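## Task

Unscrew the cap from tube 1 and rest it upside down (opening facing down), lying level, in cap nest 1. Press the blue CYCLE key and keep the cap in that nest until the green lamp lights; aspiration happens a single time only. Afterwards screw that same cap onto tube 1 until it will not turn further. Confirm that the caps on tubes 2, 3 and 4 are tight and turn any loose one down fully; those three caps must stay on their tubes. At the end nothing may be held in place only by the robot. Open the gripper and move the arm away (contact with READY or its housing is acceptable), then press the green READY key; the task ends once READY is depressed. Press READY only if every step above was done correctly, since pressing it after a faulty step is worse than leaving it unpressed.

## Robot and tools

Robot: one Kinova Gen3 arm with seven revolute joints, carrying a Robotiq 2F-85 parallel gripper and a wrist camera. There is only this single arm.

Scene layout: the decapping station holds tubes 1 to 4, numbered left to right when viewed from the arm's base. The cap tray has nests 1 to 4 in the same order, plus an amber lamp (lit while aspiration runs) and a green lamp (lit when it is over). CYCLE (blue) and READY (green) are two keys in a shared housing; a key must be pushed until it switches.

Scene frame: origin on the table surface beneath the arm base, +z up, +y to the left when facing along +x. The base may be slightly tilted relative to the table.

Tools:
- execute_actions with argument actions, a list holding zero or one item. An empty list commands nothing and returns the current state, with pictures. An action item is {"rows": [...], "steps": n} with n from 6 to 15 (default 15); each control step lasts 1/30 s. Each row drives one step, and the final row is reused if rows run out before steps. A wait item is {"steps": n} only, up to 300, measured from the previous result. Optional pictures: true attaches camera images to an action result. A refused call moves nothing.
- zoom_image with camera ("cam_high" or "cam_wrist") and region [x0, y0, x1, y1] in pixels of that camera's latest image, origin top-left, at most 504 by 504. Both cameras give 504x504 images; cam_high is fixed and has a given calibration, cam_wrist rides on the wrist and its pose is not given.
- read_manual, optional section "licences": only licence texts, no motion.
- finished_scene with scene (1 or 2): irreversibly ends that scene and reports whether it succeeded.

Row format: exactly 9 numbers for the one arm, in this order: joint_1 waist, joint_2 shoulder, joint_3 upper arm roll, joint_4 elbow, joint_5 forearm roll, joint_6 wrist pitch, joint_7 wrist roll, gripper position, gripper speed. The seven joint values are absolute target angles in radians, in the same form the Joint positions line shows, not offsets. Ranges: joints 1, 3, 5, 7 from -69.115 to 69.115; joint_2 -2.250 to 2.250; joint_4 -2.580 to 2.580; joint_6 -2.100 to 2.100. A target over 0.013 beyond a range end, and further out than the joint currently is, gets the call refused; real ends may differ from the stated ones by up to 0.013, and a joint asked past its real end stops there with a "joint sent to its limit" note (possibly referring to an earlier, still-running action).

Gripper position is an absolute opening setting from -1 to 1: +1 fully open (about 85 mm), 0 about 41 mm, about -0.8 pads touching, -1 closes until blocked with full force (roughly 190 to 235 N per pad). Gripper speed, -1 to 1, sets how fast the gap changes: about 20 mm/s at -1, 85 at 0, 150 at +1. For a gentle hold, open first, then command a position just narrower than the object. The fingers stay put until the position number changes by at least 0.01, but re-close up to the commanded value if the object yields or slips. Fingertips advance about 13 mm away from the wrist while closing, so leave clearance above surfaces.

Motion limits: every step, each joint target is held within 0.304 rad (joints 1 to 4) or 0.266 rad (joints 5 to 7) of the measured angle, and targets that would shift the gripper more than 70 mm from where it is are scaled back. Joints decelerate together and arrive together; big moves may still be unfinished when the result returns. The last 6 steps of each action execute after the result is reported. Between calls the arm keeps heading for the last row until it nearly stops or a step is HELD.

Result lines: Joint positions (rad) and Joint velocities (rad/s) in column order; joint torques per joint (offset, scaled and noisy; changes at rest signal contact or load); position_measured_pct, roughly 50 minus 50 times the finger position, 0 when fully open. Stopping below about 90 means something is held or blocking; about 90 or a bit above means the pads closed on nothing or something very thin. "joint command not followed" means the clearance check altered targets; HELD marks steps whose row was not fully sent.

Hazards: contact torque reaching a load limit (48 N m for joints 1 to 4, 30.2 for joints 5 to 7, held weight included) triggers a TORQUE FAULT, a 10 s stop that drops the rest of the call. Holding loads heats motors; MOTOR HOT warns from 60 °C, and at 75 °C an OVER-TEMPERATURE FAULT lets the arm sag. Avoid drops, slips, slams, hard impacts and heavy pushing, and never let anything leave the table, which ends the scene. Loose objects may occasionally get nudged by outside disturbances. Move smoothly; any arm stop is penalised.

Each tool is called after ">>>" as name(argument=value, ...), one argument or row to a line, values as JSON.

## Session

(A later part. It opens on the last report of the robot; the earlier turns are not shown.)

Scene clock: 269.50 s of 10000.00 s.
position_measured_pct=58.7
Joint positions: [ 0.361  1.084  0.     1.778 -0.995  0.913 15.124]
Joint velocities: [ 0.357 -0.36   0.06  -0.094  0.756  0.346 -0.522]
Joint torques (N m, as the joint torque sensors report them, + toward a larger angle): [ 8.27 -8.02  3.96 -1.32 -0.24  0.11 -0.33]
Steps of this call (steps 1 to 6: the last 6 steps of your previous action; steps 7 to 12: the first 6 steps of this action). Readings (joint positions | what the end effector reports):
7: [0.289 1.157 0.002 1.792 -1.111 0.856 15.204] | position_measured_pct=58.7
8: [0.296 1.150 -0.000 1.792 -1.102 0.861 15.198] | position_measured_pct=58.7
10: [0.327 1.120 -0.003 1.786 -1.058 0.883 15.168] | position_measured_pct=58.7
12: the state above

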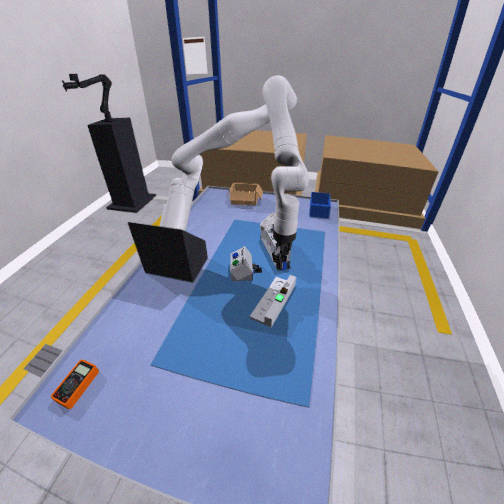

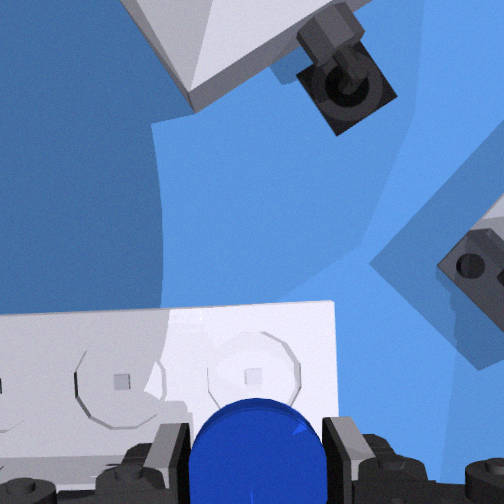

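>>> execute_actions(
  actions=[
    {"rows": [[0.4602,1.0163,0,1.7226,-0.8416,1.0152,15.025,-0.22,-0.4]], "steps": 12},
  ],
)

>>> execute_actions(
  actions=[
    {"rows": [[0.4586,1.0140,0,1.7243,-0.8424,1.0150,15.0237,-0.22,-0.4],[0.4539,1.0071,0,1.7292,-0.8446,1.0143,15.0199,-0.22,-0.4],[0.4460,0.9956,0,1.7374,-0.8483,1.0131,15.0136,-0.22,-0.4],[0.4350,0.9795,0,1.7489,-0.8536,1.0114,15.0047,-0.22,-0.4],[0.4209,0.9588,0,1.7636,-0.8603,1.0093,14.9933,-0.22,-0.4],[0.4037,0.9336,0,1.7817,-0.8685,1.0068,14.9794,-0.22,-0.4],[0.3848,0.9060,0,1.8013,-0.8775,1.0039,14.9642,-0.22,-0.4],[0.3660,0.8784,0,1.8210,-0.8864,1.0011,14.9490,-0.22,-0.4],[0.3471,0.8508,0,1.8407,-0.8954,0.9983,14.9338,-0.22,-0.4],[0.3282,0.8232,0,1.8604,-0.9044,0.9955,14.9185,-0.22,-0.4],[0.3094,0.7957,0,1.8801,-0.9133,0.9927,14.9033,-0.22,-0.4],[0.2906,0.7681,0,1.8998,-0.9223,0.9899,14.8881,-0.22,-0.4],[0.2717,0.7405,0,1.9194,-0.9313,0.9870,14.8729,-0.22,-0.4],[0.2529,0.7130,0,1.9391,-0.9402,0.9842,14.8577,-0.22,-0.4],[0.2340,0.6854,0,1.9588,-0.9492,0.9814,14.8425,-0.22,-0.4]], "steps": 15},
  ],
)

>>> execute_actions(
  actions=[
    {"rows": [[0.2151,0.6578,0,1.9785,-0.9582,0.9786,14.8273,-0.22,-0.4],[0.1963,0.6302,0,1.9982,-0.9671,0.9758,14.8121,-0.22,-0.4],[0.1775,0.6026,0,2.0179,-0.9761,0.9730,14.7969,-0.22,-0.4],[0.1586,0.5750,0,2.0375,-0.9851,0.9701,14.7817,-0.22,-0.4],[0.1398,0.5475,0,2.0572,-0.9940,0.9673,14.7665,-0.22,-0.4],[0.1209,0.5199,0,2.0769,-1.0030,0.9645,14.7513,-0.22,-0.4],[0.1020,0.4923,0,2.0966,-1.0120,0.9617,14.7360,-0.22,-0.4],[0.0832,0.4647,0,2.1163,-1.0209,0.9589,14.7208,-0.22,-0.4],[0.0644,0.4371,0,2.1360,-1.0299,0.9561,14.7056,-0.22,-0.4],[0.0471,0.4119,0,2.1540,-1.0381,0.9535,14.6917,-0.22,-0.4],[0.0330,0.3912,0,2.1687,-1.0448,0.9514,14.6803,-0.22,-0.4],[0.0220,0.3751,0,2.1802,-1.0501,0.9497,14.6714,-0.22,-0.4],[0.0141,0.3636,0,2.1884,-1.0538,0.9485,14.6651,-0.22,-0.4],[0.0094,0.3567,0,2.1933,-1.0560,0.9478,14.6613,-0.22,-0.4],[0.0078,0.3544,0,2.1950,-1.0568,0.9476,14.660,-0.22,-0.4]], "steps": 15},
  ],
)

>>> execute_actions(
  actions=[
    {"steps": 15},
  ],
  pictures=true,
)

Scene clock: 273.67 s of 10000.00 s.
position_measured_pct=58.7
Joint positions: [ 0.447  1.024  0.001  1.732 -0.863  0.999 15.039]
Joint velocities: [ 0.281 -0.184  0.059 -0.231  0.55   0.369 -0.349]
Joint torques (N m, as the joint torque sensors report them, + toward a larger angle): [ 8.04 -9.74  3.63 -2.63 -0.15  0.16 -0.15]
Steps of this call (steps 1 to 6: the last 6 steps of your previous action; steps 7 to 30: the robot went on to your last target; steps 31 to 119: nothing new was sent; steps 120 to 125: the first 6 steps of this action). Readings (joint positions | what the end effector reports):
120: [0.382 1.065 -0.000 1.774 -0.959 0.931 15.099] | position_measured_pct=58.7
121: [0.388 1.062 -0.002 1.771 -0.951 0.937 15.095] | position_measured_pct=58.7
123: [0.418 1.043 -0.003 1.753 -0.913 0.965 15.070] | position_measured_pct=58.7
125: the state above

Scene clock: 274.17 s of 10000.00 s.
position_measured_pct=58.7
Joint positions: [ 0.391  0.915  0.001  1.792 -0.873  1.005 14.972]
Joint velocities: [-0.444 -0.649 -0.008  0.465 -0.218 -0.063 -0.364]
Joint torques (N m, as the joint torque sensors report them, + toward a larger angle): [ 11.87 -13.57   5.69  -4.2   -0.34   0.18  -0.19]
Steps of this call (steps 1 to 6: the last 6 steps of your previous action; steps 7 to 15: the first 9 steps of this action). Readings (joint positions | what the end effector reports):
7: [0.458 1.016 0.000 1.723 -0.842 1.015 15.025] | position_measured_pct=58.7
8: [0.457 1.013 0.001 1.725 -0.842 1.015 15.024] | position_measured_pct=58.7
10: [0.447 0.998 0.001 1.734 -0.846 1.013 15.017] | position_measured_pct=58.7
14: [0.405 0.936 0.001 1.777 -0.866 1.007 14.984] | position_measured_pct=58.7
15: the state above

Scene clock: 274.67 s of 10000.00 s.
position_measured_pct=58.7
Joint positions: [ 0.126  0.528 -0.     2.07  -1.     0.965 14.756]
Joint velocities: [-0.559 -0.818 -0.     0.586 -0.266 -0.083 -0.451]
Joint torques (N m, as the joint torque sensors report them, + toward a larger angle): [10.4  -9.61  5.91 -3.14 -0.15 -0.3  -0.16]
Steps of this call (steps 1 to 6: the last 6 steps of your previous action; steps 7 to 15: the first 9 steps of this action). Readings (joint positions | what the end effector reports):
7: [0.274 0.744 -0.000 1.916 -0.930 0.987 14.876] | position_measured_pct=58.7
8: [0.256 0.717 -0.000 1.935 -0.939 0.985 14.861] | position_measured_pct=58.7
10: [0.219 0.664 -0.000 1.973 -0.956 0.979 14.831] | position_measured_pct=58.7
14: [0.145 0.556 -0.000 2.051 -0.991 0.968 14.771] | position_measured_pct=58.7
15: the state above

Scene clock: 275.17 s of 10000.00 s.
position_measured_pct=58.7
Joint positions: [ 0.009  0.356 -0.     2.195 -1.057  0.948 14.66 ]
Joint velocities: [-0.01  -0.014 -0.     0.001 -0.     0.     0.   ]
Joint torques (N m, as the joint torque sensors report them, + toward a larger angle): [ 8.   -8.48  5.21 -3.19 -0.18 -0.21 -0.27]
Kept back: nothing.
Steps of this call (steps 1 to 6: the last 6 steps of your previous action; steps 7 to 15: the robot went on to your last target). Readings (joint positions | what the end effector reports):
1: [0.108 0.501 -0.000 2.090 -1.009 0.963 14.741] | position_measured_pct=58.7
2: [0.089 0.474 -0.000 2.109 -1.018 0.960 14.726] | position_measured_pct=58.7
4: [0.056 0.425 -0.001 2.145 -1.034 0.955 14.698] | position_measured_pct=58.7
8: [0.016 0.366 -0.001 2.190 -1.055 0.949 14.663] | position_measured_pct=58.7
15: the state above

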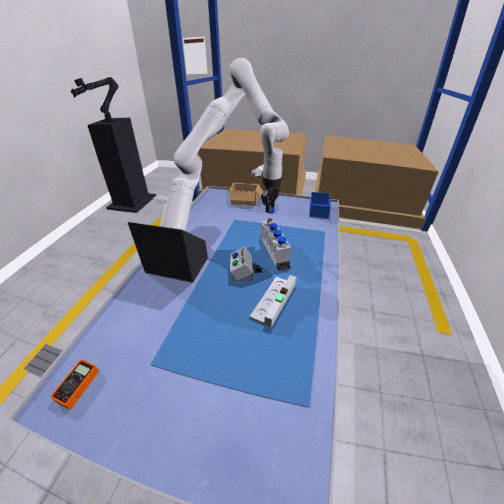

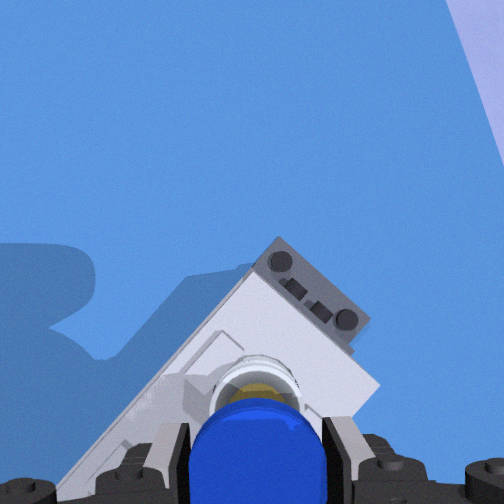

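>>> execute_actions(
  actions=[
    {"rows": [[-0.0363,0.3896,0,2.2127,-1.1245,0.9044,14.660,-0.22,-0.4],[-0.0363,0.3896,0,2.2127,-1.1245,0.9044,14.660,-0.22,-0.4],[-0.0363,0.3896,0,2.2127,-1.1245,0.9044,14.660,-0.22,-0.4],[-0.0363,0.3896,0,2.2127,-1.1245,0.9044,14.660,-0.22,-0.4],[-0.0803,0.4247,0,2.2303,-1.1921,0.8611,14.660,-0.22,-0.4]], "steps": 15},
  ],
)

>>> execute_actions(
  actions=[
    {"steps": 10},
  ],
  pictures=true,
)

Scene clock: 276.10 s of 10000.00 s.
position_measured_pct=58.7
Joint positions: [-0.075  0.421 -0.001  2.229 -1.189  0.864 14.66 ]
Joint velocities: [-0.016  0.021 -0.008  0.035 -0.16  -0.097 -0.001]
Joint torques (N m, as the joint torque sensors report them, + toward a larger angle): [  9.91 -11.76   6.27  -2.52  -0.15  -0.01  -0.28]
Steps of this call (steps 1 to 15: the robot went on to your last target; steps 16 to 19: nothing new was sent; steps 20 to 28: the first 9 steps of this action). Readings (joint positions | what the end effector reports):
20: [0.006 0.356 0.000 2.195 -1.058 0.947 14.660] | position_measured_pct=58.7
21: [-0.001 0.361 0.001 2.197 -1.065 0.942 14.660] | position_measured_pct=58.7
23: [-0.026 0.381 0.001 2.207 -1.101 0.919 14.660] | position_measured_pct=58.7
27: [-0.072 0.418 -0.001 2.227 -1.179 0.870 14.660] | position_measured_pct=58.7
28: the state above

Scene clock: 276.43 s of 10000.00 s.
position_measured_pct=58.7
Joint positions: [-0.08   0.424 -0.     2.23  -1.192  0.861 14.66 ]
Joint velocities: [-0.003  0.003  0.     0.001  0.    -0.    -0.   ]
Joint torques (N m, as the joint torque sensors report them, + toward a larger angle): [ 8.36 -9.16  5.08 -2.14 -0.3  -0.16 -0.3 ]
Kept back: nothing.
Steps of this call (steps 1 to 6: the last 6 steps of your previous action; steps 7 to 10: the robot went on to your last target). Readings (joint positions | what the end effector reports):
1: [-0.075 0.421 -0.001 2.230 -1.191 0.862 14.660] | position_measured_pct=58.7
2: [-0.076 0.422 -0.000 2.230 -1.192 0.861 14.660] | position_measured_pct=58.7
4: [-0.078 0.423 -0.000 2.230 -1.192 0.861 14.660] | position_measured_pct=58.7
8: [-0.080 0.424 -0.000 2.230 -1.192 0.861 14.660] | position_measured_pct=58.7
10: the state above

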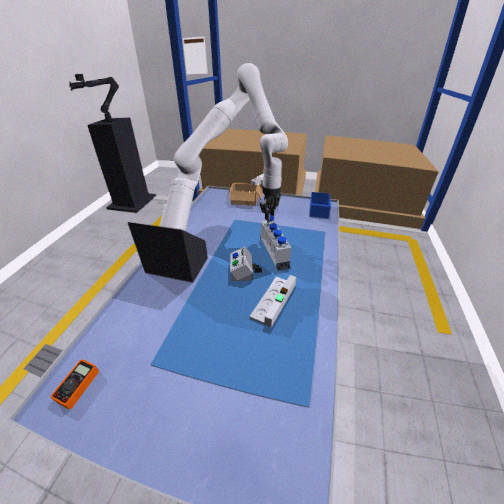

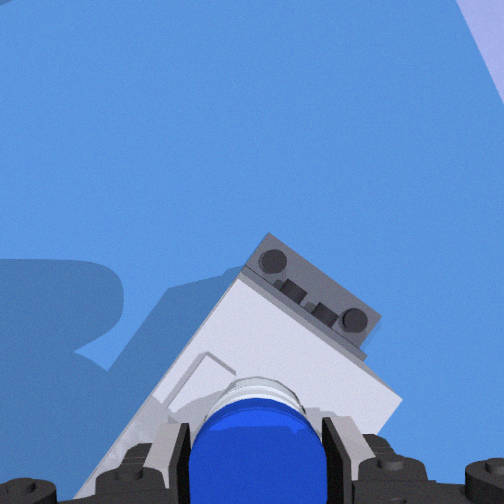

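>>> execute_actions(
  actions=[
    {"rows": [[-0.0847,0.4286,0,2.2315,-1.1997,0.8576,14.660,-0.22,-0.4],[-0.0847,0.4286,0,2.2315,-1.1997,0.8576,14.660,-0.22,-0.4],[-0.0891,0.4325,0,2.2328,-1.2074,0.8540,14.660,-0.22,-0.4],[-0.0891,0.4325,0,2.2328,-1.2074,0.8540,14.660,-0.22,-0.4],[-0.0935,0.4363,0,2.2340,-1.2150,0.8505,14.660,-0.22,-0.4]], "steps": 12},
  ],
)

>>> execute_actions(
  actions=[
    {"steps": 8},
  ],
)

Scene clock: 277.20 s of 10000.00 s.
position_measured_pct=58.7
Joint positions: [-0.091  0.433  0.002  2.234 -1.212  0.852 14.66 ]
Joint velocities: [-0.009  0.02   0.008  0.031 -0.074 -0.043 -0.001]
Joint torques (N m, as the joint torque sensors report them, + toward a larger angle): [ 5.68 -6.67  2.92 -1.86 -1.13 -0.78 -0.37]
Steps of this call (steps 1 to 15: the robot went on to your last target; steps 16 to 17: nothing new was sent; steps 18 to 23: the first 6 steps of this action). Readings (joint positions | what the end effector reports):
18: [-0.082 0.426 0.000 2.231 -1.193 0.860 14.660] | position_measured_pct=58.7
19: [-0.084 0.428 0.000 2.231 -1.197 0.859 14.660] | position_measured_pct=58.7
21: [-0.088 0.432 0.000 2.232 -1.205 0.855 14.660] | position_measured_pct=58.7
23: the state above

Scene clock: 277.47 s of 10000.00 s.
position_measured_pct=58.7
Joint positions: [-0.091  0.433  0.002  2.235 -1.213  0.852 14.66 ]
Joint velocities: [ 0.  0.  0. -0.  0. -0. -0.]
Joint torques (N m, as the joint torque sensors report them, + toward a larger angle): [ 6.31 -7.11  3.37 -2.68 -0.98 -0.9  -0.28]
Kept back: nothing.
Steps of this call (steps 1 to 6: the last 6 steps of your previous action; steps 7 to 8: the robot went on to your last target). Readings (joint positions | what the end effector reports):
1: [-0.090 0.433 0.002 2.234 -1.213 0.852 14.660] | position_measured_pct=58.7
2: [-0.090 0.433 0.002 2.235 -1.213 0.852 14.660] | position_measured_pct=58.7
4: [-0.090 0.433 0.002 2.235 -1.213 0.852 14.660] | position_measured_pct=58.7
8: the state above

>>> execute_actions(
  actions=[
    {"rows": [[-0.0803,0.4247,0,2.2303,-1.1921,0.8611,14.660,-0.22,-0.4]], "steps": 10},
  ],
)

>>> execute_actions(
  actions=[
    {"steps": 8},
  ],
  pictures=true,
)

Scene clock: 277.83 s of 10000.00 s.
position_measured_pct=58.7
Joint positions: [-0.08   0.424  0.001  2.231 -1.193  0.861 14.66 ]
Joint velocities: [-0.028  0.032 -0.009 -0.006  0.041  0.014  0.001]
Joint torques (N m, as the joint torque sensors report them, + toward a larger angle): [ 7.91 -8.49  4.37 -1.47 -0.23 -0.09 -0.2 ]
Steps of this call (steps 1 to 7: the robot went on to your last target; steps 8 to 11: the first 4 steps of this action). Readings (joint positions | what the end effector reports):
8: [-0.089 0.432 0.002 2.235 -1.212 0.853 14.660] | position_measured_pct=58.7
9: [-0.083 0.427 0.000 2.233 -1.204 0.856 14.660] | position_measured_pct=58.7
11: the state above

Scene clock: 278.10 s of 10000.00 s.
position_measured_pct=58.7
Joint positions: [-0.08   0.425  0.     2.23  -1.192  0.861 14.66 ]
Joint velocities: [ 0.001 -0.001 -0.     0.001 -0.     0.     0.   ]
Joint torques (N m, as the joint torque sensors report them, + toward a larger angle): [ 8.52 -9.41  5.1  -2.12 -0.24 -0.12 -0.37]
Kept back: nothing.
Steps of this call (steps 1 to 6: the last 6 steps of your previous action; steps 7 to 8: the robot went on to your last target). Readings (joint positions | what the end effector reports):
1: [-0.081 0.425 0.000 2.231 -1.192 0.861 14.660] | position_measured_pct=58.7
2: [-0.081 0.425 0.000 2.231 -1.192 0.861 14.660] | position_measured_pct=58.7
4: [-0.081 0.425 -0.000 2.230 -1.192 0.861 14.660] | position_measured_pct=58.7
8: the state above

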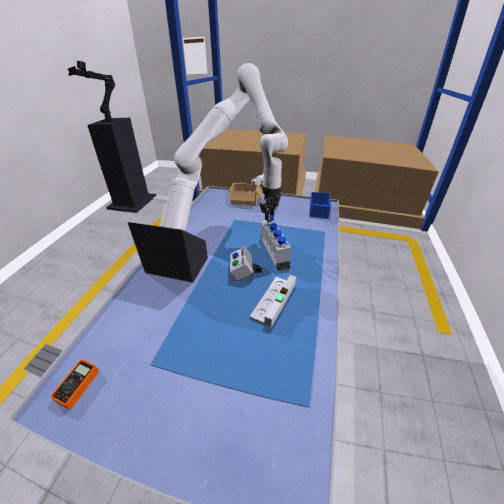

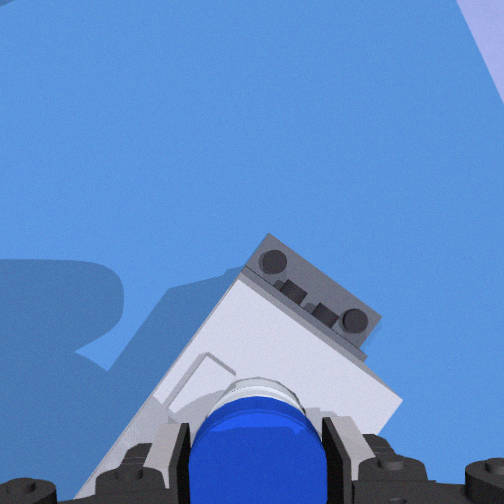

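>>> zoom_image(
  camera="cam_wrist",
  region=[140, 340, 380, 504],
)

>>> zoom_image(
  camera="cam_high",
  region=[245, 190, 305, 250],
)

Region (140, 340, 380, 504) of cam_wrist's 504x504 image, scaled by 2.100; it fills the top 344 rows of this view, and the rest is white.

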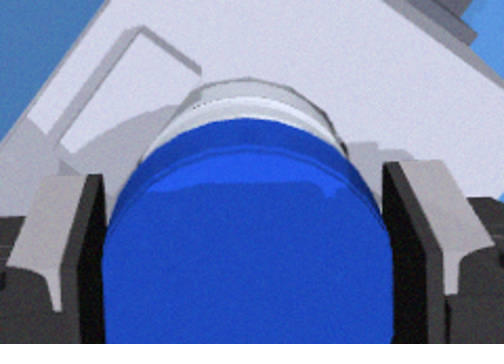

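Region (245, 190, 305, 250) of cam_high's 504x504 image, scaled by 8.400, with more detail than that image has.

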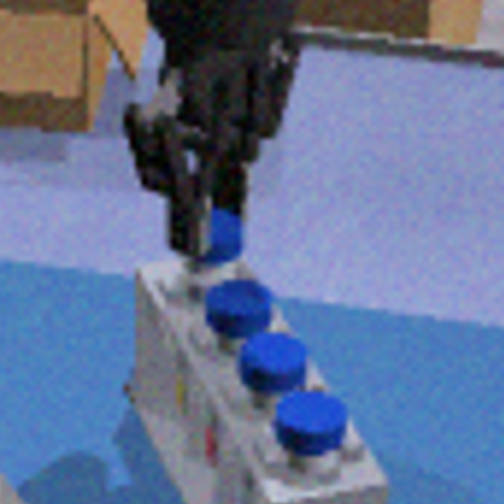

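>>> execute_actions(
  actions=[
    {"rows": [[-0.0815,0.4227,0,2.2328,-1.1935,0.8604,14.660,-0.22,-0.4],[-0.0815,0.4227,0,2.2328,-1.1935,0.8604,14.660,-0.22,-0.4],[-0.0815,0.4227,0,2.2328,-1.1935,0.8604,14.660,-0.22,-0.4],[-0.0815,0.4227,0,2.2328,-1.1935,0.8604,14.660,-0.22,-0.4],[-0.0859,0.4266,0,2.2340,-1.2011,0.8569,14.660,-0.22,-0.4],[-0.0859,0.4266,0,2.2340,-1.2011,0.8569,14.660,-0.22,-0.4],[-0.0881,0.4285,0,2.2346,-1.2049,0.8551,14.660,-0.22,-0.4],[-0.0881,0.4285,0,2.2346,-1.2049,0.8551,14.660,-0.22,-0.4],[-0.0903,0.4305,0,2.2353,-1.2088,0.8533,14.660,-0.22,-0.4],[-0.0903,0.4305,0,2.2353,-1.2088,0.8533,14.660,-0.22,-0.4],[-0.0914,0.4314,0,2.2356,-1.2107,0.8524,14.660,-0.22,-0.4]], "steps": 15},
  ],
)

>>> execute_actions(
  actions=[
    {"steps": 8},
  ],
)

Scene clock: 289.17 s of 10000.00 s.
position_measured_pct=58.7
Joint positions: [-0.088  0.429 -0.     2.235 -1.206  0.855 14.66 ]
Joint velocities: [-0.055  0.042  0.012  0.009 -0.076 -0.038  0.   ]
Joint torques (N m, as the joint torque sensors report them, + toward a larger angle): [ 8.02 -8.73  5.08 -1.83 -0.26  0.04 -0.28]
Steps of this call (steps 1 to 15: the robot went on to your last target; steps 16 to 323: nothing new was sent; steps 324 to 332: the first 9 steps of this action). Readings (joint positions | what the end effector reports):
324: [-0.081 0.424 0.000 2.231 -1.192 0.861 14.660] | position_measured_pct=58.7
325: [-0.081 0.423 0.000 2.232 -1.193 0.861 14.660] | position_measured_pct=58.7
327: [-0.081 0.423 -0.000 2.233 -1.193 0.860 14.660] | position_measured_pct=58.7
331: [-0.088 0.428 -0.000 2.234 -1.204 0.856 14.660] | position_measured_pct=58.7
332: the state above

Scene clock: 289.43 s of 10000.00 s.
position_measured_pct=58.7
Joint positions: [-0.091  0.431  0.     2.236 -1.21   0.853 14.66 ]
Joint velocities: [-0.001 -0.     0.    -0.001 -0.001  0.     0.   ]
Joint torques (N m, as the joint torque sensors report them, + toward a larger angle): [ 8.35 -9.2   4.85 -2.06 -0.49 -0.34 -0.31]
Kept back: nothing.
Steps of this call (steps 1 to 6: the last 6 steps of your previous action; steps 7 to 8: the robot went on to your last target). Readings (joint positions | what the end effector reports):
1: [-0.090 0.430 -0.000 2.235 -1.208 0.854 14.660] | position_measured_pct=58.7
2: [-0.090 0.430 -0.000 2.235 -1.209 0.853 14.660] | position_measured_pct=58.7
4: [-0.091 0.431 0.000 2.236 -1.210 0.853 14.660] | position_measured_pct=58.7
8: the state above

>>> execute_actions(
  actions=[
    {"rows": [[-0.0925,0.4324,0,2.2359,-1.2126,0.8515,14.660,-0.22,-0.4],[-0.0925,0.4324,0,2.2359,-1.2126,0.8515,14.660,-0.22,-0.4],[-0.0936,0.4333,0,2.2362,-1.2145,0.8506,14.660,-0.22,-0.4],[-0.0936,0.4333,0,2.2362,-1.2145,0.8506,14.660,-0.22,-0.4],[-0.0947,0.4343,0,2.2365,-1.2164,0.8497,14.660,-0.22,-0.4],[-0.0947,0.4343,0,2.2365,-1.2164,0.8497,14.660,-0.22,-0.4],[-0.0958,0.4353,0,2.2368,-1.2183,0.8489,14.660,-0.22,-0.4]], "steps": 12},
  ],
)

>>> execute_actions(
  actions=[
    {"steps": 8},
  ],
  pictures=true,
)

Scene clock: 290.43 s of 10000.00 s.
position_measured_pct=58.7
Joint positions: [-0.095  0.434 -0.     2.237 -1.216  0.85  14.66 ]
Joint velocities: [-0.003  0.008 -0.006  0.005 -0.016 -0.007  0.   ]
Joint torques (N m, as the joint torque sensors report them, + toward a larger angle): [  9.19 -10.16   5.22  -2.18  -0.32  -0.34  -0.25]
Steps of this call (steps 1 to 15: the robot went on to your last target; steps 16 to 24: nothing new was sent; steps 25 to 30: the first 6 steps of this action). Readings (joint positions | what the end effector reports):
25: [-0.092 0.431 0.000 2.236 -1.211 0.852 14.660] | position_measured_pct=58.7
26: [-0.092 0.432 0.000 2.236 -1.212 0.852 14.660] | position_measured_pct=58.7
28: [-0.093 0.433 -0.000 2.236 -1.214 0.851 14.660] | position_measured_pct=58.7
30: the state above

Scene clock: 290.70 s of 10000.00 s.
position_measured_pct=58.7
Joint positions: [-0.096  0.435 -0.     2.237 -1.218  0.849 14.66 ]
Joint velocities: [-0.002  0.001 -0.    -0.003 -0.001 -0.     0.   ]
Joint torques (N m, as the joint torque sensors report them, + toward a larger angle): [ 8.72 -9.63  5.27 -2.14 -0.32 -0.37 -0.34]
Kept back: nothing.
Steps of this call (steps 1 to 6: the last 6 steps of your previous action; steps 7 to 8: the robot went on to your last target). Readings (joint positions | what the end effector reports):
1: [-0.095 0.434 -0.000 2.237 -1.217 0.850 14.660] | position_measured_pct=58.7
2: [-0.096 0.435 -0.000 2.237 -1.218 0.849 14.660] | position_measured_pct=58.7
4: [-0.096 0.435 -0.000 2.237 -1.218 0.849 14.660] | position_measured_pct=58.7
8: the state above

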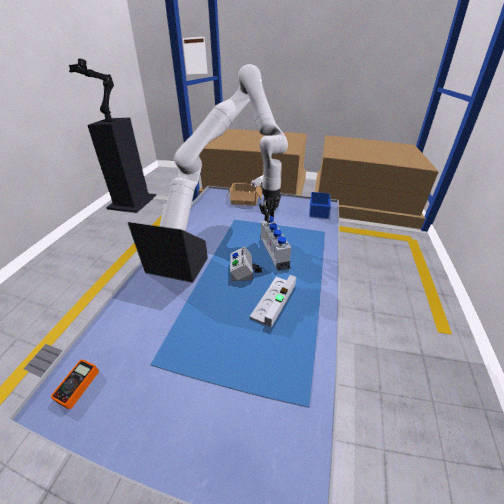

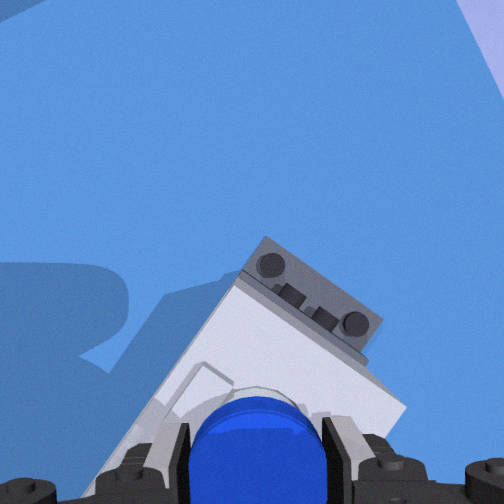

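>>> execute_actions(
  actions=[
    {"rows": [[-0.0980,0.4372,0,2.2374,-1.2221,0.8471,14.660,-0.22,-0.4],[-0.0980,0.4372,0,2.2374,-1.2221,0.8471,14.660,-0.22,-0.4],[-0.1002,0.4392,0,2.2380,-1.2259,0.8454,14.660,-0.22,-0.4],[-0.1002,0.4392,0,2.2380,-1.2259,0.8454,14.660,-0.22,-0.4],[-0.1024,0.4411,0,2.2386,-1.2297,0.8436,14.660,-0.22,-0.4],[-0.1024,0.4411,0,2.2386,-1.2297,0.8436,14.660,-0.22,-0.4],[-0.1046,0.4431,0,2.2393,-1.2336,0.8418,14.660,-0.22,-0.4]], "steps": 12},
  ],
)

>>> execute_actions(
  actions=[
    {"steps": 8},
  ],
)

Scene clock: 291.37 s of 10000.00 s.
position_measured_pct=58.7
Joint positions: [-0.102  0.441 -0.     2.239 -1.228  0.844 14.66 ]
Joint velocities: [-0.006  0.016 -0.011  0.007 -0.04  -0.016  0.   ]
Joint torques (N m, as the joint torque sensors report them, + toward a larger angle): [  9.19 -10.11   5.32  -1.94  -0.41  -0.15  -0.24]
Steps of this call (steps 1 to 14: the robot went on to your last target; steps 15 to 20: the first 6 steps of this action). Readings (joint positions | what the end effector reports):
15: [-0.097 0.436 -0.000 2.237 -1.219 0.849 14.660] | position_measured_pct=58.7
16: [-0.098 0.437 -0.000 2.238 -1.221 0.848 14.660] | position_measured_pct=58.7
18: [-0.100 0.439 -0.000 2.238 -1.225 0.846 14.660] | position_measured_pct=58.7
20: the state above

Scene clock: 291.63 s of 10000.00 s.
position_measured_pct=58.7
Joint positions: [-0.105  0.443 -0.     2.24  -1.233  0.842 14.66 ]
Joint velocities: [-0.002 -0.     0.001  0.    -0.001 -0.     0.   ]
Joint torques (N m, as the joint torque sensors report them, + toward a larger angle): [ 8.8  -9.78  5.35 -2.16 -0.4  -0.42 -0.41]
Kept back: nothing.
Steps of this call (steps 1 to 6: the last 6 steps of your previous action; steps 7 to 8: the robot went on to your last target). Readings (joint positions | what the end effector reports):
1: [-0.103 0.442 -0.000 2.239 -1.230 0.844 14.660] | position_measured_pct=58.7
2: [-0.104 0.443 -0.000 2.240 -1.232 0.843 14.660] | position_measured_pct=58.7
4: [-0.104 0.443 -0.000 2.240 -1.233 0.842 14.660] | position_measured_pct=58.7
8: the state above

>>> execute_actions(
  actions=[
    {"rows": [[-0.1068,0.4450,0,2.2399,-1.2374,0.8400,14.660,-0.22,-0.4],[-0.1068,0.4450,0,2.2399,-1.2374,0.8400,14.660,-0.22,-0.4],[-0.1090,0.4470,0,2.2405,-1.2412,0.8383,14.660,-0.22,-0.4],[-0.1090,0.4470,0,2.2405,-1.2412,0.8383,14.660,-0.22,-0.4],[-0.1112,0.4489,0,2.2411,-1.2450,0.8365,14.660,-0.22,-0.4]], "steps": 12},
  ],
)

>>> execute_actions(
  actions=[
    {"steps": 8},
  ],
)

Scene clock: 292.43 s of 10000.00 s.
position_measured_pct=58.7
Joint positions: [-0.108  0.444  0.003  2.243 -1.241  0.841 14.66 ]
Joint velocities: [ 0.014 -0.024  0.009  0.025 -0.018  0.005  0.002]
Joint torques (N m, as the joint torque sensors report them, + toward a larger angle): [ 4.42 -2.83  2.46 -3.72 -2.12 -2.83 -0.43]
Steps of this call (steps 1 to 15: the robot went on to your last target; steps 16 to 18: nothing new was sent; steps 19 to 24: the first 6 steps of this action). Readings (joint positions | what the end effector reports):
19: [-0.106 0.444 -0.000 2.240 -1.234 0.842 14.660] | position_measured_pct=58.7
20: [-0.106 0.444 0.001 2.240 -1.235 0.842 14.660] | position_measured_pct=58.7
22: [-0.107 0.444 0.002 2.242 -1.238 0.841 14.660] | position_measured_pct=58.7
24: the state above

Scene clock: 292.70 s of 10000.00 s.
position_measured_pct=58.7
Joint positions: [-0.108  0.443  0.002  2.244 -1.242  0.84  14.66 ]
Joint velocities: [-0.001 -0.     0.    -0.002 -0.001  0.     0.   ]
Joint torques (N m, as the joint torque sensors report them, + toward a larger angle): [ 5.82 -5.29  3.27 -3.83 -1.65 -2.03 -0.43]
Kept back: nothing.
Steps of this call (steps 1 to 6: the last 6 steps of your previous action; steps 7 to 8: the robot went on to your last target). Readings (joint positions | what the end effector reports):
1: [-0.108 0.444 0.002 2.243 -1.242 0.840 14.660] | position_measured_pct=58.7
2: [-0.108 0.443 0.002 2.244 -1.242 0.840 14.660] | position_measured_pct=58.7
4: [-0.108 0.443 0.002 2.244 -1.242 0.840 14.660] | position_measured_pct=58.7
8: the state above

>>> execute_actions(
  actions=[
    {"rows": [[-0.1046,0.4431,0,2.2393,-1.2336,0.8418,14.660,-0.22,-0.4]], "steps": 10},
  ],
)

>>> execute_actions(
  actions=[
    {"steps": 8},
  ],
  pictures=true,
)

Scene clock: 293.10 s of 10000.00 s.
position_measured_pct=58.7
Joint positions: [-0.104  0.441  0.     2.241 -1.233  0.842 14.66 ]
Joint velocities: [-0.014  0.02  -0.007 -0.013  0.003 -0.    -0.   ]
Joint torques (N m, as the joint torque sensors report them, + toward a larger angle): [  8.82 -10.26   5.39  -2.08  -0.42  -0.49  -0.34]
Steps of this call (steps 1 to 8: the robot went on to your last target; steps 9 to 12: the first 4 steps of this action). Readings (joint positions | what the end effector reports):
9: [-0.106 0.442 0.002 2.244 -1.241 0.840 14.660] | position_measured_pct=58.7
10: [-0.103 0.440 0.000 2.243 -1.236 0.842 14.660] | position_measured_pct=58.7
12: the state above

Scene clock: 293.37 s of 10000.00 s.
position_measured_pct=58.7
Joint positions: [-0.105  0.443 -0.     2.24  -1.233  0.842 14.66 ]
Joint velocities: [-0.001 -0.    -0.    -0.001 -0.     0.    -0.   ]
Joint torques (N m, as the joint torque sensors report them, + toward a larger angle): [ 8.75 -9.72  5.34 -2.1  -0.37 -0.39 -0.3 ]
Kept back: nothing.
Steps of this call (steps 1 to 6: the last 6 steps of your previous action; steps 7 to 8: the robot went on to your last target). Readings (joint positions | what the end effector reports):
1: [-0.104 0.442 -0.000 2.240 -1.233 0.842 14.660] | position_measured_pct=58.7
2: [-0.105 0.442 -0.000 2.240 -1.233 0.842 14.660] | position_measured_pct=58.7
4: [-0.105 0.443 -0.000 2.240 -1.233 0.842 14.660] | position_measured_pct=58.7
8: the state above

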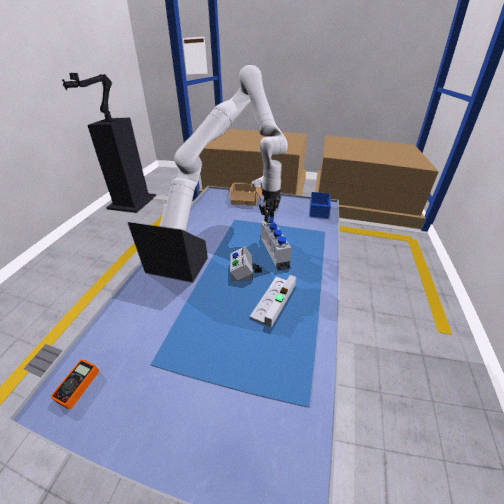

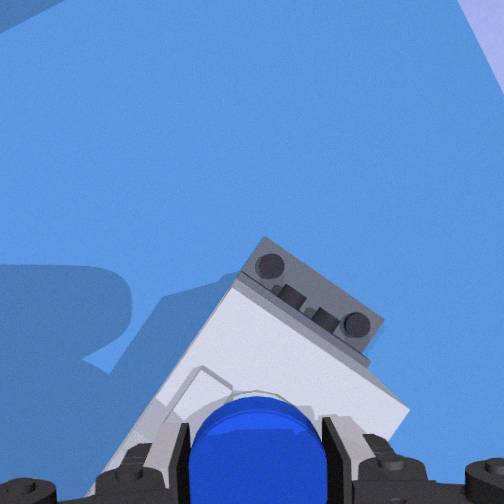

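>>> execute_actions(
  actions=[
    {"rows": [[-0.1054,0.4438,0,2.2395,-1.2350,0.8412,14.660,-0.22,-0.4],[-0.1054,0.4438,0,2.2395,-1.2350,0.8412,14.660,-0.22,-0.4],[-0.1054,0.4438,0,2.2395,-1.2350,0.8412,14.660,-0.22,-0.4],[-0.1061,0.4445,0,2.2397,-1.2363,0.8406,14.660,-0.22,-0.4]], "steps": 12},
  ],
)

>>> execute_actions(
  actions=[
    {"steps": 8},
  ],
)

Scene clock: 297.07 s of 10000.00 s.
position_measured_pct=58.7
Joint positions: [-0.106  0.444  0.     2.241 -1.235  0.842 14.66 ]
Joint velocities: [ 0.003 -0.003 -0.003  0.003 -0.004 -0.004  0.   ]
Joint torques (N m, as the joint torque sensors report them, + toward a larger angle): [ 8.42 -9.18  4.97 -2.17 -0.7  -0.33 -0.35]
Steps of this call (steps 1 to 15: the robot went on to your last target; steps 16 to 105: nothing new was sent; steps 106 to 111: the first 6 steps of this action). Readings (joint positions | what the end effector reports):
106: [-0.105 0.443 -0.000 2.240 -1.234 0.842 14.660] | position_measured_pct=58.7
107: [-0.105 0.444 -0.000 2.240 -1.234 0.842 14.660] | position_measured_pct=58.7
109: [-0.106 0.444 0.000 2.240 -1.235 0.842 14.660] | position_measured_pct=58.7
111: the state above

Scene clock: 297.33 s of 10000.00 s.
position_measured_pct=58.7
Joint positions: [-0.106  0.444  0.     2.241 -1.235  0.841 14.66 ]
Joint velocities: [0.001 0.001 0.    0.001 0.    0.    0.   ]
Joint torques (N m, as the joint torque sensors report them, + toward a larger angle): [ 8.25 -8.75  4.88 -2.46 -0.64 -0.64 -0.35]
Kept back: nothing.
Steps of this call (steps 1 to 6: the last 6 steps of your previous action; steps 7 to 8: the robot went on to your last target). Readings (joint positions | what the end effector reports):
1: [-0.106 0.444 0.000 2.241 -1.235 0.842 14.660] | position_measured_pct=58.7
2: [-0.106 0.444 0.000 2.241 -1.235 0.841 14.660] | position_measured_pct=58.7
4: [-0.106 0.444 0.000 2.241 -1.235 0.841 14.660] | position_measured_pct=58.7
8: the state above

>>> execute_actions(
  actions=[
    {"rows": [[-0.1061,0.4445,0,2.2397,-1.2363,0.8406,14.69,-0.22,-0.4],[-0.1061,0.4445,0,2.2397,-1.2363,0.8406,14.72,-0.22,-0.4],[-0.1061,0.4445,0,2.2397,-1.2363,0.8406,14.75,-0.22,-0.4],[-0.1061,0.4445,0,2.2397,-1.2363,0.8406,14.78,-0.22,-0.4],[-0.1061,0.4445,0,2.2397,-1.2363,0.8406,14.81,-0.22,-0.4],[-0.1061,0.4445,0,2.2397,-1.2363,0.8406,14.84,-0.22,-0.4]], "steps": 12},
  ],
)

>>> execute_actions(
  actions=[
    {"steps": 8},
  ],
)

Scene clock: 298.10 s of 10000.00 s.
position_measured_pct=58.7
Joint positions: [-0.106  0.444  0.     2.241 -1.235  0.841 14.773]
Joint velocities: [ 0.002  0.002  0.001 -0.001  0.002 -0.001  0.867]
Joint torques (N m, as the joint torque sensors report them, + toward a larger angle): [ 8.2  -9.07  4.62 -2.73 -0.68 -0.71 -0.22]
Steps of this call (steps 1 to 15: the robot went on to your last target; steps 16 to 17: nothing new was sent; steps 18 to 23: the first 6 steps of this action). Readings (joint positions | what the end effector reports):
18: [-0.106 0.444 0.000 2.241 -1.235 0.841 14.661] | position_measured_pct=58.7
19: [-0.106 0.444 0.000 2.241 -1.235 0.841 14.671] | position_measured_pct=58.7
21: [-0.106 0.444 0.000 2.241 -1.235 0.841 14.716] | position_measured_pct=58.7
23: the state above

Scene clock: 298.37 s of 10000.00 s.
position_measured_pct=58.7
Joint positions: [-0.105  0.444  0.     2.241 -1.235  0.841 14.84 ]
Joint velocities: [ 0.     0.002 -0.    -0.     0.001 -0.    -0.   ]
Joint torques (N m, as the joint torque sensors report them, + toward a larger angle): [ 8.09 -9.02  4.72 -2.72 -0.81 -0.66 -0.23]
Kept back: nothing.
Steps of this call (steps 1 to 6: the last 6 steps of your previous action; steps 7 to 8: the robot went on to your last target). Readings (joint positions | what the end effector reports):
1: [-0.106 0.444 0.000 2.241 -1.235 0.841 14.801] | position_measured_pct=58.7
2: [-0.105 0.444 0.000 2.241 -1.235 0.841 14.823] | position_measured_pct=58.7
4: [-0.105 0.444 0.000 2.241 -1.235 0.841 14.839] | position_measured_pct=58.7
8: the state above

>>> execute_actions(
  actions=[
    {"rows": [[-0.1061,0.4445,0,2.2397,-1.2363,0.8406,14.80,-0.22,-0.4],[-0.1061,0.4445,0,2.2397,-1.2363,0.8406,14.76,-0.22,-0.4],[-0.1061,0.4445,0,2.2397,-1.2363,0.8406,14.72,-0.22,-0.4],[-0.1061,0.4445,0,2.2397,-1.2363,0.8406,14.68,-0.22,-0.4],[-0.1061,0.4445,0,2.2397,-1.2363,0.8406,14.64,-0.22,-0.4],[-0.1061,0.4445,0,2.2397,-1.2363,0.8406,14.60,-0.22,-0.4],[-0.1061,0.4445,0,2.2397,-1.2363,0.8406,14.56,-0.22,-0.4],[-0.1061,0.4445,0,2.2397,-1.2363,0.8406,14.52,-0.22,-0.4],[-0.1061,0.4445,0,2.2397,-1.2363,0.8406,14.48,-0.22,-0.4],[-0.1061,0.4445,0,2.2397,-1.2363,0.8406,14.44,-0.22,-0.4],[-0.1061,0.4445,0,2.2397,-1.2363,0.8406,14.40,-0.22,-0.4]], "steps": 15},
  ],
)

>>> execute_actions(
  actions=[
    {"steps": 8},
  ],
)

Scene clock: 299.20 s of 10000.00 s.
position_measured_pct=58.7
Joint positions: [-0.106  0.444  0.     2.241 -1.236  0.842 14.588]
Joint velocities: [-0.003 -0.    -0.002 -0.002 -0.003  0.001 -1.175]
Joint torques (N m, as the joint torque sensors report them, + toward a larger angle): [ 8.48 -8.9   4.94 -2.23 -0.71 -0.68 -0.16]
Steps of this call (steps 1 to 16: the robot went on to your last target; steps 17 to 25: the first 9 steps of this action). Readings (joint positions | what the end effector reports):
17: [-0.105 0.444 0.000 2.241 -1.235 0.841 14.838] | position_measured_pct=58.7
18: [-0.105 0.444 0.000 2.241 -1.235 0.841 14.829] | position_measured_pct=58.7
20: [-0.105 0.444 0.000 2.241 -1.235 0.841 14.779] | position_measured_pct=58.7
24: [-0.106 0.444 0.000 2.241 -1.236 0.842 14.627] | position_measured_pct=58.7
25: the state above

Scene clock: 299.47 s of 10000.00 s.
position_measured_pct=58.7
Joint positions: [-0.106  0.444 -0.     2.24  -1.236  0.842 14.4  ]
Joint velocities: [ 0.001 -0.    -0.     0.002  0.001  0.    -0.004]
Joint torques (N m, as the joint torque sensors report them, + toward a larger angle): [ 8.5  -8.79  5.13 -2.02 -0.44 -0.66 -0.3 ]
Kept back: nothing.
Steps of this call (steps 1 to 6: the last 6 steps of your previous action; steps 7 to 8: the robot went on to your last target). Readings (joint positions | what the end effector reports):
1: [-0.106 0.444 0.000 2.241 -1.236 0.842 14.549] | position_measured_pct=58.7
2: [-0.106 0.444 -0.000 2.240 -1.236 0.842 14.509] | position_measured_pct=58.7
4: [-0.106 0.444 -0.000 2.240 -1.236 0.842 14.438] | position_measured_pct=58.7
8: the state above

>>> execute_actions(
  actions=[
    {"rows": [[-0.1062,0.4445,0,2.2396,-1.2363,0.8406,14.36,-0.22,-0.4],[-0.1063,0.4445,0,2.2395,-1.2363,0.8406,14.32,-0.22,-0.4],[-0.1064,0.4445,0,2.2394,-1.2363,0.8406,14.28,-0.22,-0.4],[-0.1065,0.4445,0,2.2392,-1.2363,0.8405,14.24,-0.22,-0.4],[-0.1066,0.4445,0,2.2391,-1.2363,0.8405,14.20,-0.22,-0.4],[-0.1068,0.4446,0,2.2389,-1.2363,0.8405,14.16,-0.22,-0.4],[-0.1069,0.4446,0,2.2388,-1.2363,0.8404,14.12,-0.22,-0.4],[-0.1070,0.4447,0,2.2386,-1.2364,0.8404,14.08,-0.22,-0.4],[-0.1072,0.4447,0,2.2385,-1.2364,0.8404,14.04,-0.22,-0.4],[-0.1073,0.4448,0,2.2383,-1.2364,0.8404,14.00,-0.22,-0.4],[-0.1075,0.4448,0,2.2382,-1.2365,0.8403,13.96,-0.22,-0.4],[-0.1076,0.4449,0,2.2380,-1.2365,0.8403,13.92,-0.22,-0.4],[-0.1078,0.4450,0,2.2379,-1.2365,0.8402,13.88,-0.22,-0.4],[-0.1080,0.4451,0,2.2377,-1.2366,0.8402,13.84,-0.22,-0.4],[-0.1081,0.4452,0,2.2376,-1.2366,0.8402,13.80,-0.22,-0.4]], "steps": 15},
  ],
)

>>> execute_actions(
  actions=[
    {"steps": 8},
  ],
)

Scene clock: 303.90 s of 10000.00 s.
position_measured_pct=58.7
Joint positions: [-0.107  0.443 -0.     2.239 -1.236  0.842 14.148]
Joint velocities: [-0.003  0.001  0.    -0.006 -0.001 -0.    -1.175]
Joint torques (N m, as the joint torque sensors report them, + toward a larger angle): [ 8.36 -8.69  5.13 -2.13 -0.32 -0.8  -0.36]
Steps of this call (steps 1 to 30: the robot went on to your last target; steps 31 to 124: nothing new was sent; steps 125 to 133: the first 9 steps of this action). Readings (joint positions | what the end effector reports):
125: [-0.106 0.444 -0.000 2.240 -1.236 0.842 14.399] | position_measured_pct=58.7
126: [-0.106 0.444 -0.000 2.240 -1.236 0.842 14.389] | position_measured_pct=58.7
128: [-0.106 0.443 -0.000 2.240 -1.236 0.842 14.339] | position_measured_pct=58.7
132: [-0.107 0.443 -0.000 2.239 -1.236 0.842 14.187] | position_measured_pct=58.7
133: the state above

Scene clock: 304.17 s of 10000.00 s.
position_measured_pct=58.7
Joint positions: [-0.108  0.444  0.     2.238 -1.236  0.841 13.839]
Joint velocities: [-0.     0.     0.001 -0.003 -0.001  0.    -0.841]
Joint torques (N m, as the joint torque sensors report them, + toward a larger angle): [ 8.47 -8.54  5.07 -2.02 -0.44 -0.88 -0.21]
Kept back: nothing.
Steps of this call (steps 1 to 6: the last 6 steps of your previous action; steps 7 to 8: the robot went on to your last target). Readings (joint positions | what the end effector reports):
1: [-0.107 0.444 -0.000 2.239 -1.236 0.842 14.109] | position_measured_pct=58.7
2: [-0.107 0.444 -0.000 2.239 -1.236 0.842 14.069] | position_measured_pct=58.7
4: [-0.107 0.444 -0.000 2.239 -1.236 0.842 13.990] | position_measured_pct=58.7
8: the state above

>>> execute_actions(
  actions=[],
)

Scene clock: 306.53 s of 10000.00 s.
position_measured_pct=58.7
Joint positions: [-0.108  0.444  0.     2.238 -1.236  0.841 13.8  ]
Joint velocities: [ 0.001 -0.001  0.     0.002  0.    -0.    -0.   ]
Joint torques (N m, as the joint torque sensors report them, + toward a larger angle): [ 8.15 -8.55  5.08 -2.03 -0.46 -0.81 -0.3 ]
Kept back: nothing.
Steps of this call (steps 1 to 30: the robot went on to your last target; steps 31 to 71: nothing new was sent). Readings (joint positions | what the end effector reports):
1: [-0.108 0.444 0.000 2.238 -1.236 0.841 13.816] | position_measured_pct=58.7
2: [-0.108 0.444 0.000 2.238 -1.236 0.841 13.804] | position_measured_pct=58.7
4: [-0.108 0.444 0.000 2.238 -1.236 0.841 13.800] | position_measured_pct=58.7
8: [-0.108 0.444 0.000 2.238 -1.236 0.841 13.800] | position_measured_pct=58.7
71: the state above
The arm was judged still, so your last target was given up. Only a new action makes it travel on or press farther. Fingers that are still opening or closing keep moving.

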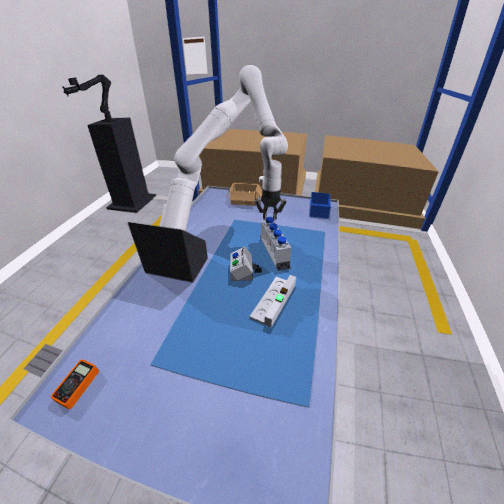

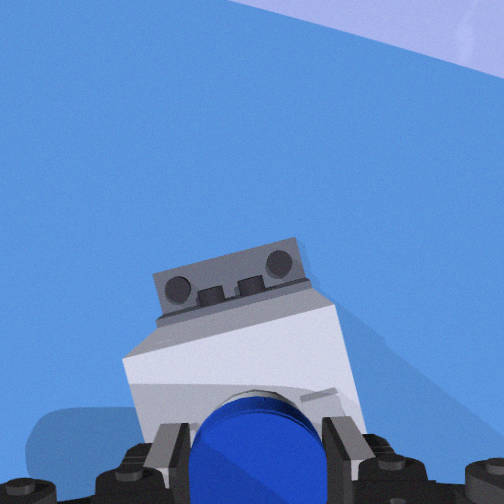

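>>> execute_actions(
  actions=[
    {"rows":[[-0.1082,0.4453,0,2.2375,-1.2366,0.8402,13.76,-0.22,-0.4],[-0.1082,0.4454,0,2.2374,-1.2367,0.8402,13.72,-0.22,-0.4],[-0.1083,0.4455,0,2.2373,-1.2367,0.8401,13.68,-0.22,-0.4],[-0.1083,0.4457,0,2.2372,-1.2368,0.8401,13.64,-0.22,-0.4],[-0.1084,0.4458,0,2.2371,-1.2368,0.8401,13.60,-0.22,-0.4],[-0.1084,0.4459,0,2.2370,-1.2369,0.8400,13.56,-0.22,-0.4],[-0.1085,0.4460,0,2.2369,-1.2369,0.8400,13.52,-0.22,-0.4],[-0.1085,0.4461,0,2.2368,-1.2370,0.8400,13.48,-0.22,-0.4],[-0.1086,0.4462,0,2.2367,-1.2370,0.8400,13.44,-0.22,-0.4],[-0.1086,0.4463,0,2.2366,-1.2371,0.8399,13.40,-0.22,-0.4],[-0.1087,0.4464,0,2.2365,-1.2371,0.8399,13.36,-0.22,-0.4],[-0.1087,0.4466,0,2.2363,-1.2372,0.8399,13.32,-0.22,-0.4],[-0.1088,0.4467,0,2.2362,-1.2372,0.8399,13.28,-0.22,-0.4],[-0.1088,0.4468,0,2.2361,-1.2372,0.8398,13.24,-0.22,-0.4],[-0.1089,0.4469,0,2.2360,-1.2373,0.8398,13.20,-0.22,-0.4]],"steps":15},
  ],
)

>>> execute_actions(
  actions=[
    {"rows":[[-0.1089,0.4470,0,2.2359,-1.2373,0.8398,13.16,-0.22,-0.4],[-0.1089,0.4472,0,2.2359,-1.2374,0.8398,13.12,-0.22,-0.4],[-0.1088,0.4473,0,2.2358,-1.2374,0.8398,13.08,-0.22,-0.4],[-0.1088,0.4474,0,2.2357,-1.2375,0.8397,13.04,-0.22,-0.4],[-0.1088,0.4476,0,2.2357,-1.2375,0.8397,13.00,-0.22,-0.4],[-0.1088,0.4477,0,2.2356,-1.2376,0.8397,12.96,-0.22,-0.4],[-0.1088,0.4478,0,2.2355,-1.2376,0.8397,12.92,-0.22,-0.4],[-0.1088,0.4480,0,2.2355,-1.2377,0.8397,12.88,-0.22,-0.4],[-0.1088,0.4481,0,2.2354,-1.2378,0.8397,12.84,-0.22,-0.4],[-0.1088,0.4482,0,2.2353,-1.2378,0.8396,12.80,-0.22,-0.4],[-0.1088,0.4484,0,2.2353,-1.2379,0.8396,12.76,-0.22,-0.4],[-0.1088,0.4485,0,2.2352,-1.2379,0.8396,12.72,-0.22,-0.4],[-0.1088,0.4486,0,2.2351,-1.2380,0.8396,12.68,-0.22,-0.4],[-0.1088,0.4488,0,2.2351,-1.2380,0.8396,12.64,-0.22,-0.4],[-0.1088,0.4489,0,2.2350,-1.2381,0.8396,12.60,-0.22,-0.4]],"steps":15},
  ],
)

>>> execute_actions(
  actions=[
    {"steps":15},
  ],
)

Scene clock: 311.07 s of 10000.00 s.
position_measured_pct=58.7
Joint positions: [-0.108  0.444  0.     2.237 -1.237  0.841 13.548]
Joint velocities: [-0.002  0.003  0.    -0.002 -0.001 -0.    -1.176]
Joint torques (N m, as the joint torque sensors report them, + toward a larger angle): [ 8.   -8.11  5.05 -1.7  -0.41 -1.02 -0.43]
Steps of this call (steps 1 to 127: nothing new was sent; steps 128 to 136: the first 9 steps of this action). Readings (joint positions | what the end effector reports):
128: [-0.108 0.444 0.000 2.238 -1.236 0.841 13.799] | position_measured_pct=58.7
129: [-0.108 0.444 0.000 2.238 -1.236 0.841 13.789] | position_measured_pct=58.7
131: [-0.108 0.444 0.000 2.238 -1.236 0.841 13.739] | position_measured_pct=58.7
135: [-0.108 0.444 0.000 2.237 -1.237 0.841 13.588] | position_measured_pct=58.7
136: the state above

Scene clock: 311.57 s of 10000.00 s.
position_measured_pct=58.7
Joint positions: [-0.108  0.445  0.     2.235 -1.238  0.841 12.951]
Joint velocities: [ 0.002  0.006  0.001 -0.002 -0.002 -0.001 -1.196]
Joint torques (N m, as the joint torque sensors report them, + toward a larger angle): [ 7.88 -7.88  4.97 -1.41 -0.26 -0.86 -0.47]
Steps of this call (steps 1 to 6: the last 6 steps of your previous action; steps 7 to 15: the first 9 steps of this action). Readings (joint positions | what the end effector reports):
7: [-0.108 0.445 0.000 2.236 -1.237 0.841 13.271] | position_measured_pct=58.7
8: [-0.108 0.445 0.000 2.236 -1.237 0.841 13.231] | position_measured_pct=58.7
10: [-0.108 0.445 0.000 2.236 -1.237 0.841 13.151] | position_measured_pct=58.7
14: [-0.108 0.445 0.000 2.235 -1.238 0.841 12.991] | position_measured_pct=58.7
15: the state above

Scene clock: 312.07 s of 10000.00 s.
position_measured_pct=58.7
Joint positions: [-0.108  0.447  0.001  2.234 -1.238  0.841 12.6  ]
Joint velocities: [ 0.001  0.    -0.    -0.001 -0.001  0.     0.   ]
Joint torques (N m, as the joint torque sensors report them, + toward a larger angle): [ 7.66 -7.98  4.65 -1.46 -0.27 -0.79 -0.38]
Kept back: nothing.
Steps of this call (steps 1 to 6: the last 6 steps of your previous action; steps 7 to 15: the robot went on to your last target). Readings (joint positions | what the end effector reports):
1: [-0.108 0.446 0.000 2.235 -1.238 0.841 12.911] | position_measured_pct=58.7
2: [-0.108 0.446 0.000 2.235 -1.238 0.841 12.871] | position_measured_pct=58.7
4: [-0.108 0.446 0.000 2.235 -1.238 0.841 12.791] | position_measured_pct=58.7
8: [-0.108 0.446 0.001 2.234 -1.238 0.841 12.639] | position_measured_pct=58.7
15: the state above

>>> execute_actions(
  actions=[],
  pictures=true,
)

>>> zoom_image(
  camera="cam_high",
  region=[230, 180, 310, 260],
)

Scene clock: 313.97 s of 10000.00 s.
position_measured_pct=58.7
Joint positions: [-0.108  0.447  0.001  2.234 -1.238  0.841 12.6  ]
Joint velocities: [ 0.001 -0.     0.     0.001  0.001 -0.    -0.001]
Joint torques (N m, as the joint torque sensors report them, + toward a larger angle): [ 7.81 -8.17  4.53 -1.42 -0.27 -0.72 -0.36]
Kept back: nothing.
Steps of this call (steps 1 to 15: the robot went on to your last target; steps 16 to 57: nothing new was sent). Readings (joint positions | what the end effector reports):
1: [-0.108 0.447 0.001 2.234 -1.238 0.841 12.600] | position_measured_pct=58.7
2: [-0.108 0.447 0.001 2.234 -1.238 0.841 12.600] | position_measured_pct=58.7
4: [-0.108 0.447 0.001 2.234 -1.238 0.841 12.600] | position_measured_pct=58.7
8: [-0.108 0.447 0.001 2.234 -1.238 0.841 12.600] | position_measured_pct=58.7
57: the state above
The arm was judged still, so your last target was given up. Only a new action makes it travel on or press farther. Fingers that are still opening or closing keep moving.

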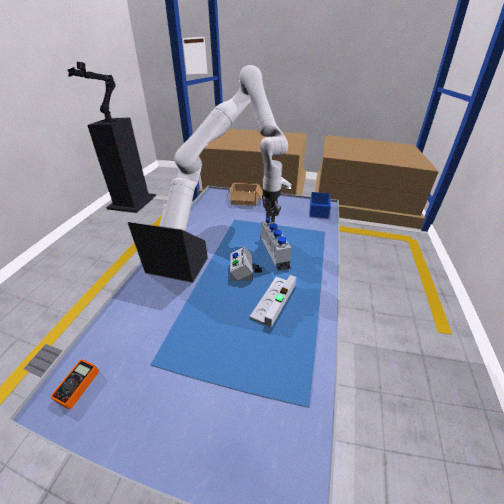

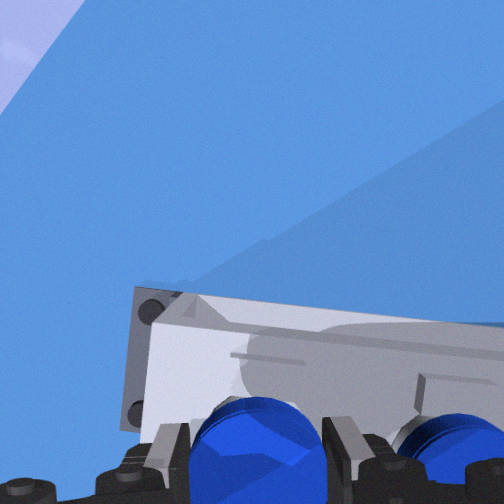

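Region (230, 180, 310, 260) of cam_high's 504x504 image, scaled by 6.300, with more detail than that image has.

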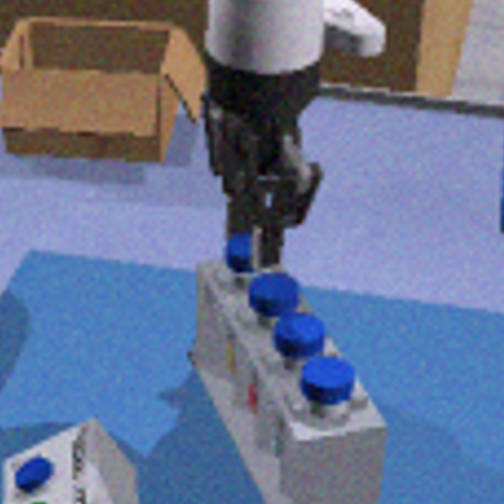

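>>> zoom_image(
  camera="cam_wrist",
  region=[130, 370, 504, 504],
)

Region (130, 370, 504, 504) of cam_wrist's 504x504 image, scaled by 1.348; it fills the top 181 rows of this view, and the rest is white.

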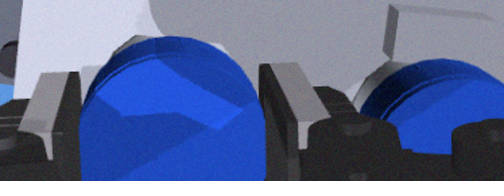

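>>> zoom_image(
  camera="cam_wrist",
  region=[180, 380, 340, 504],
)

>>> zoom_image(
  camera="cam_wrist",
  region=[370, 390, 504, 504],
)

Region (180, 380, 340, 504) of cam_wrist's 504x504 image, scaled by 3.150; it fills the top 391 rows of this view, and the rest is white.

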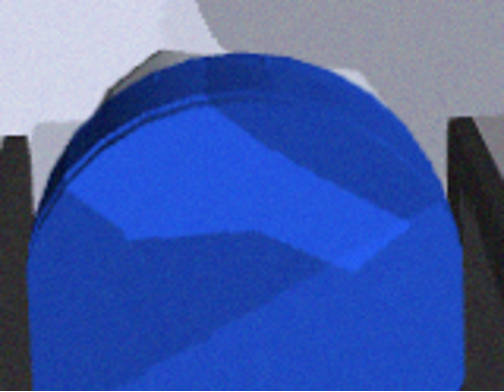

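Region (370, 390, 504, 504) of cam_wrist's 504x504 image, scaled by 3.761; it fills the top 429 rows of this view, and the rest is white.

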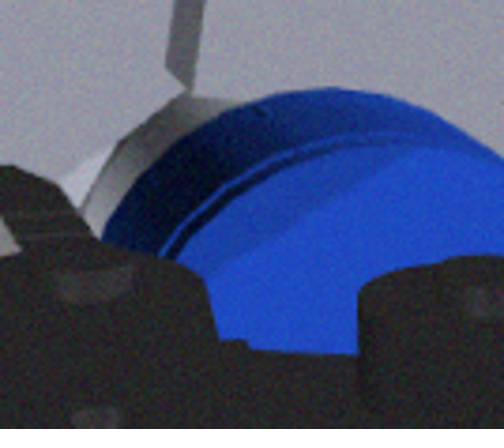

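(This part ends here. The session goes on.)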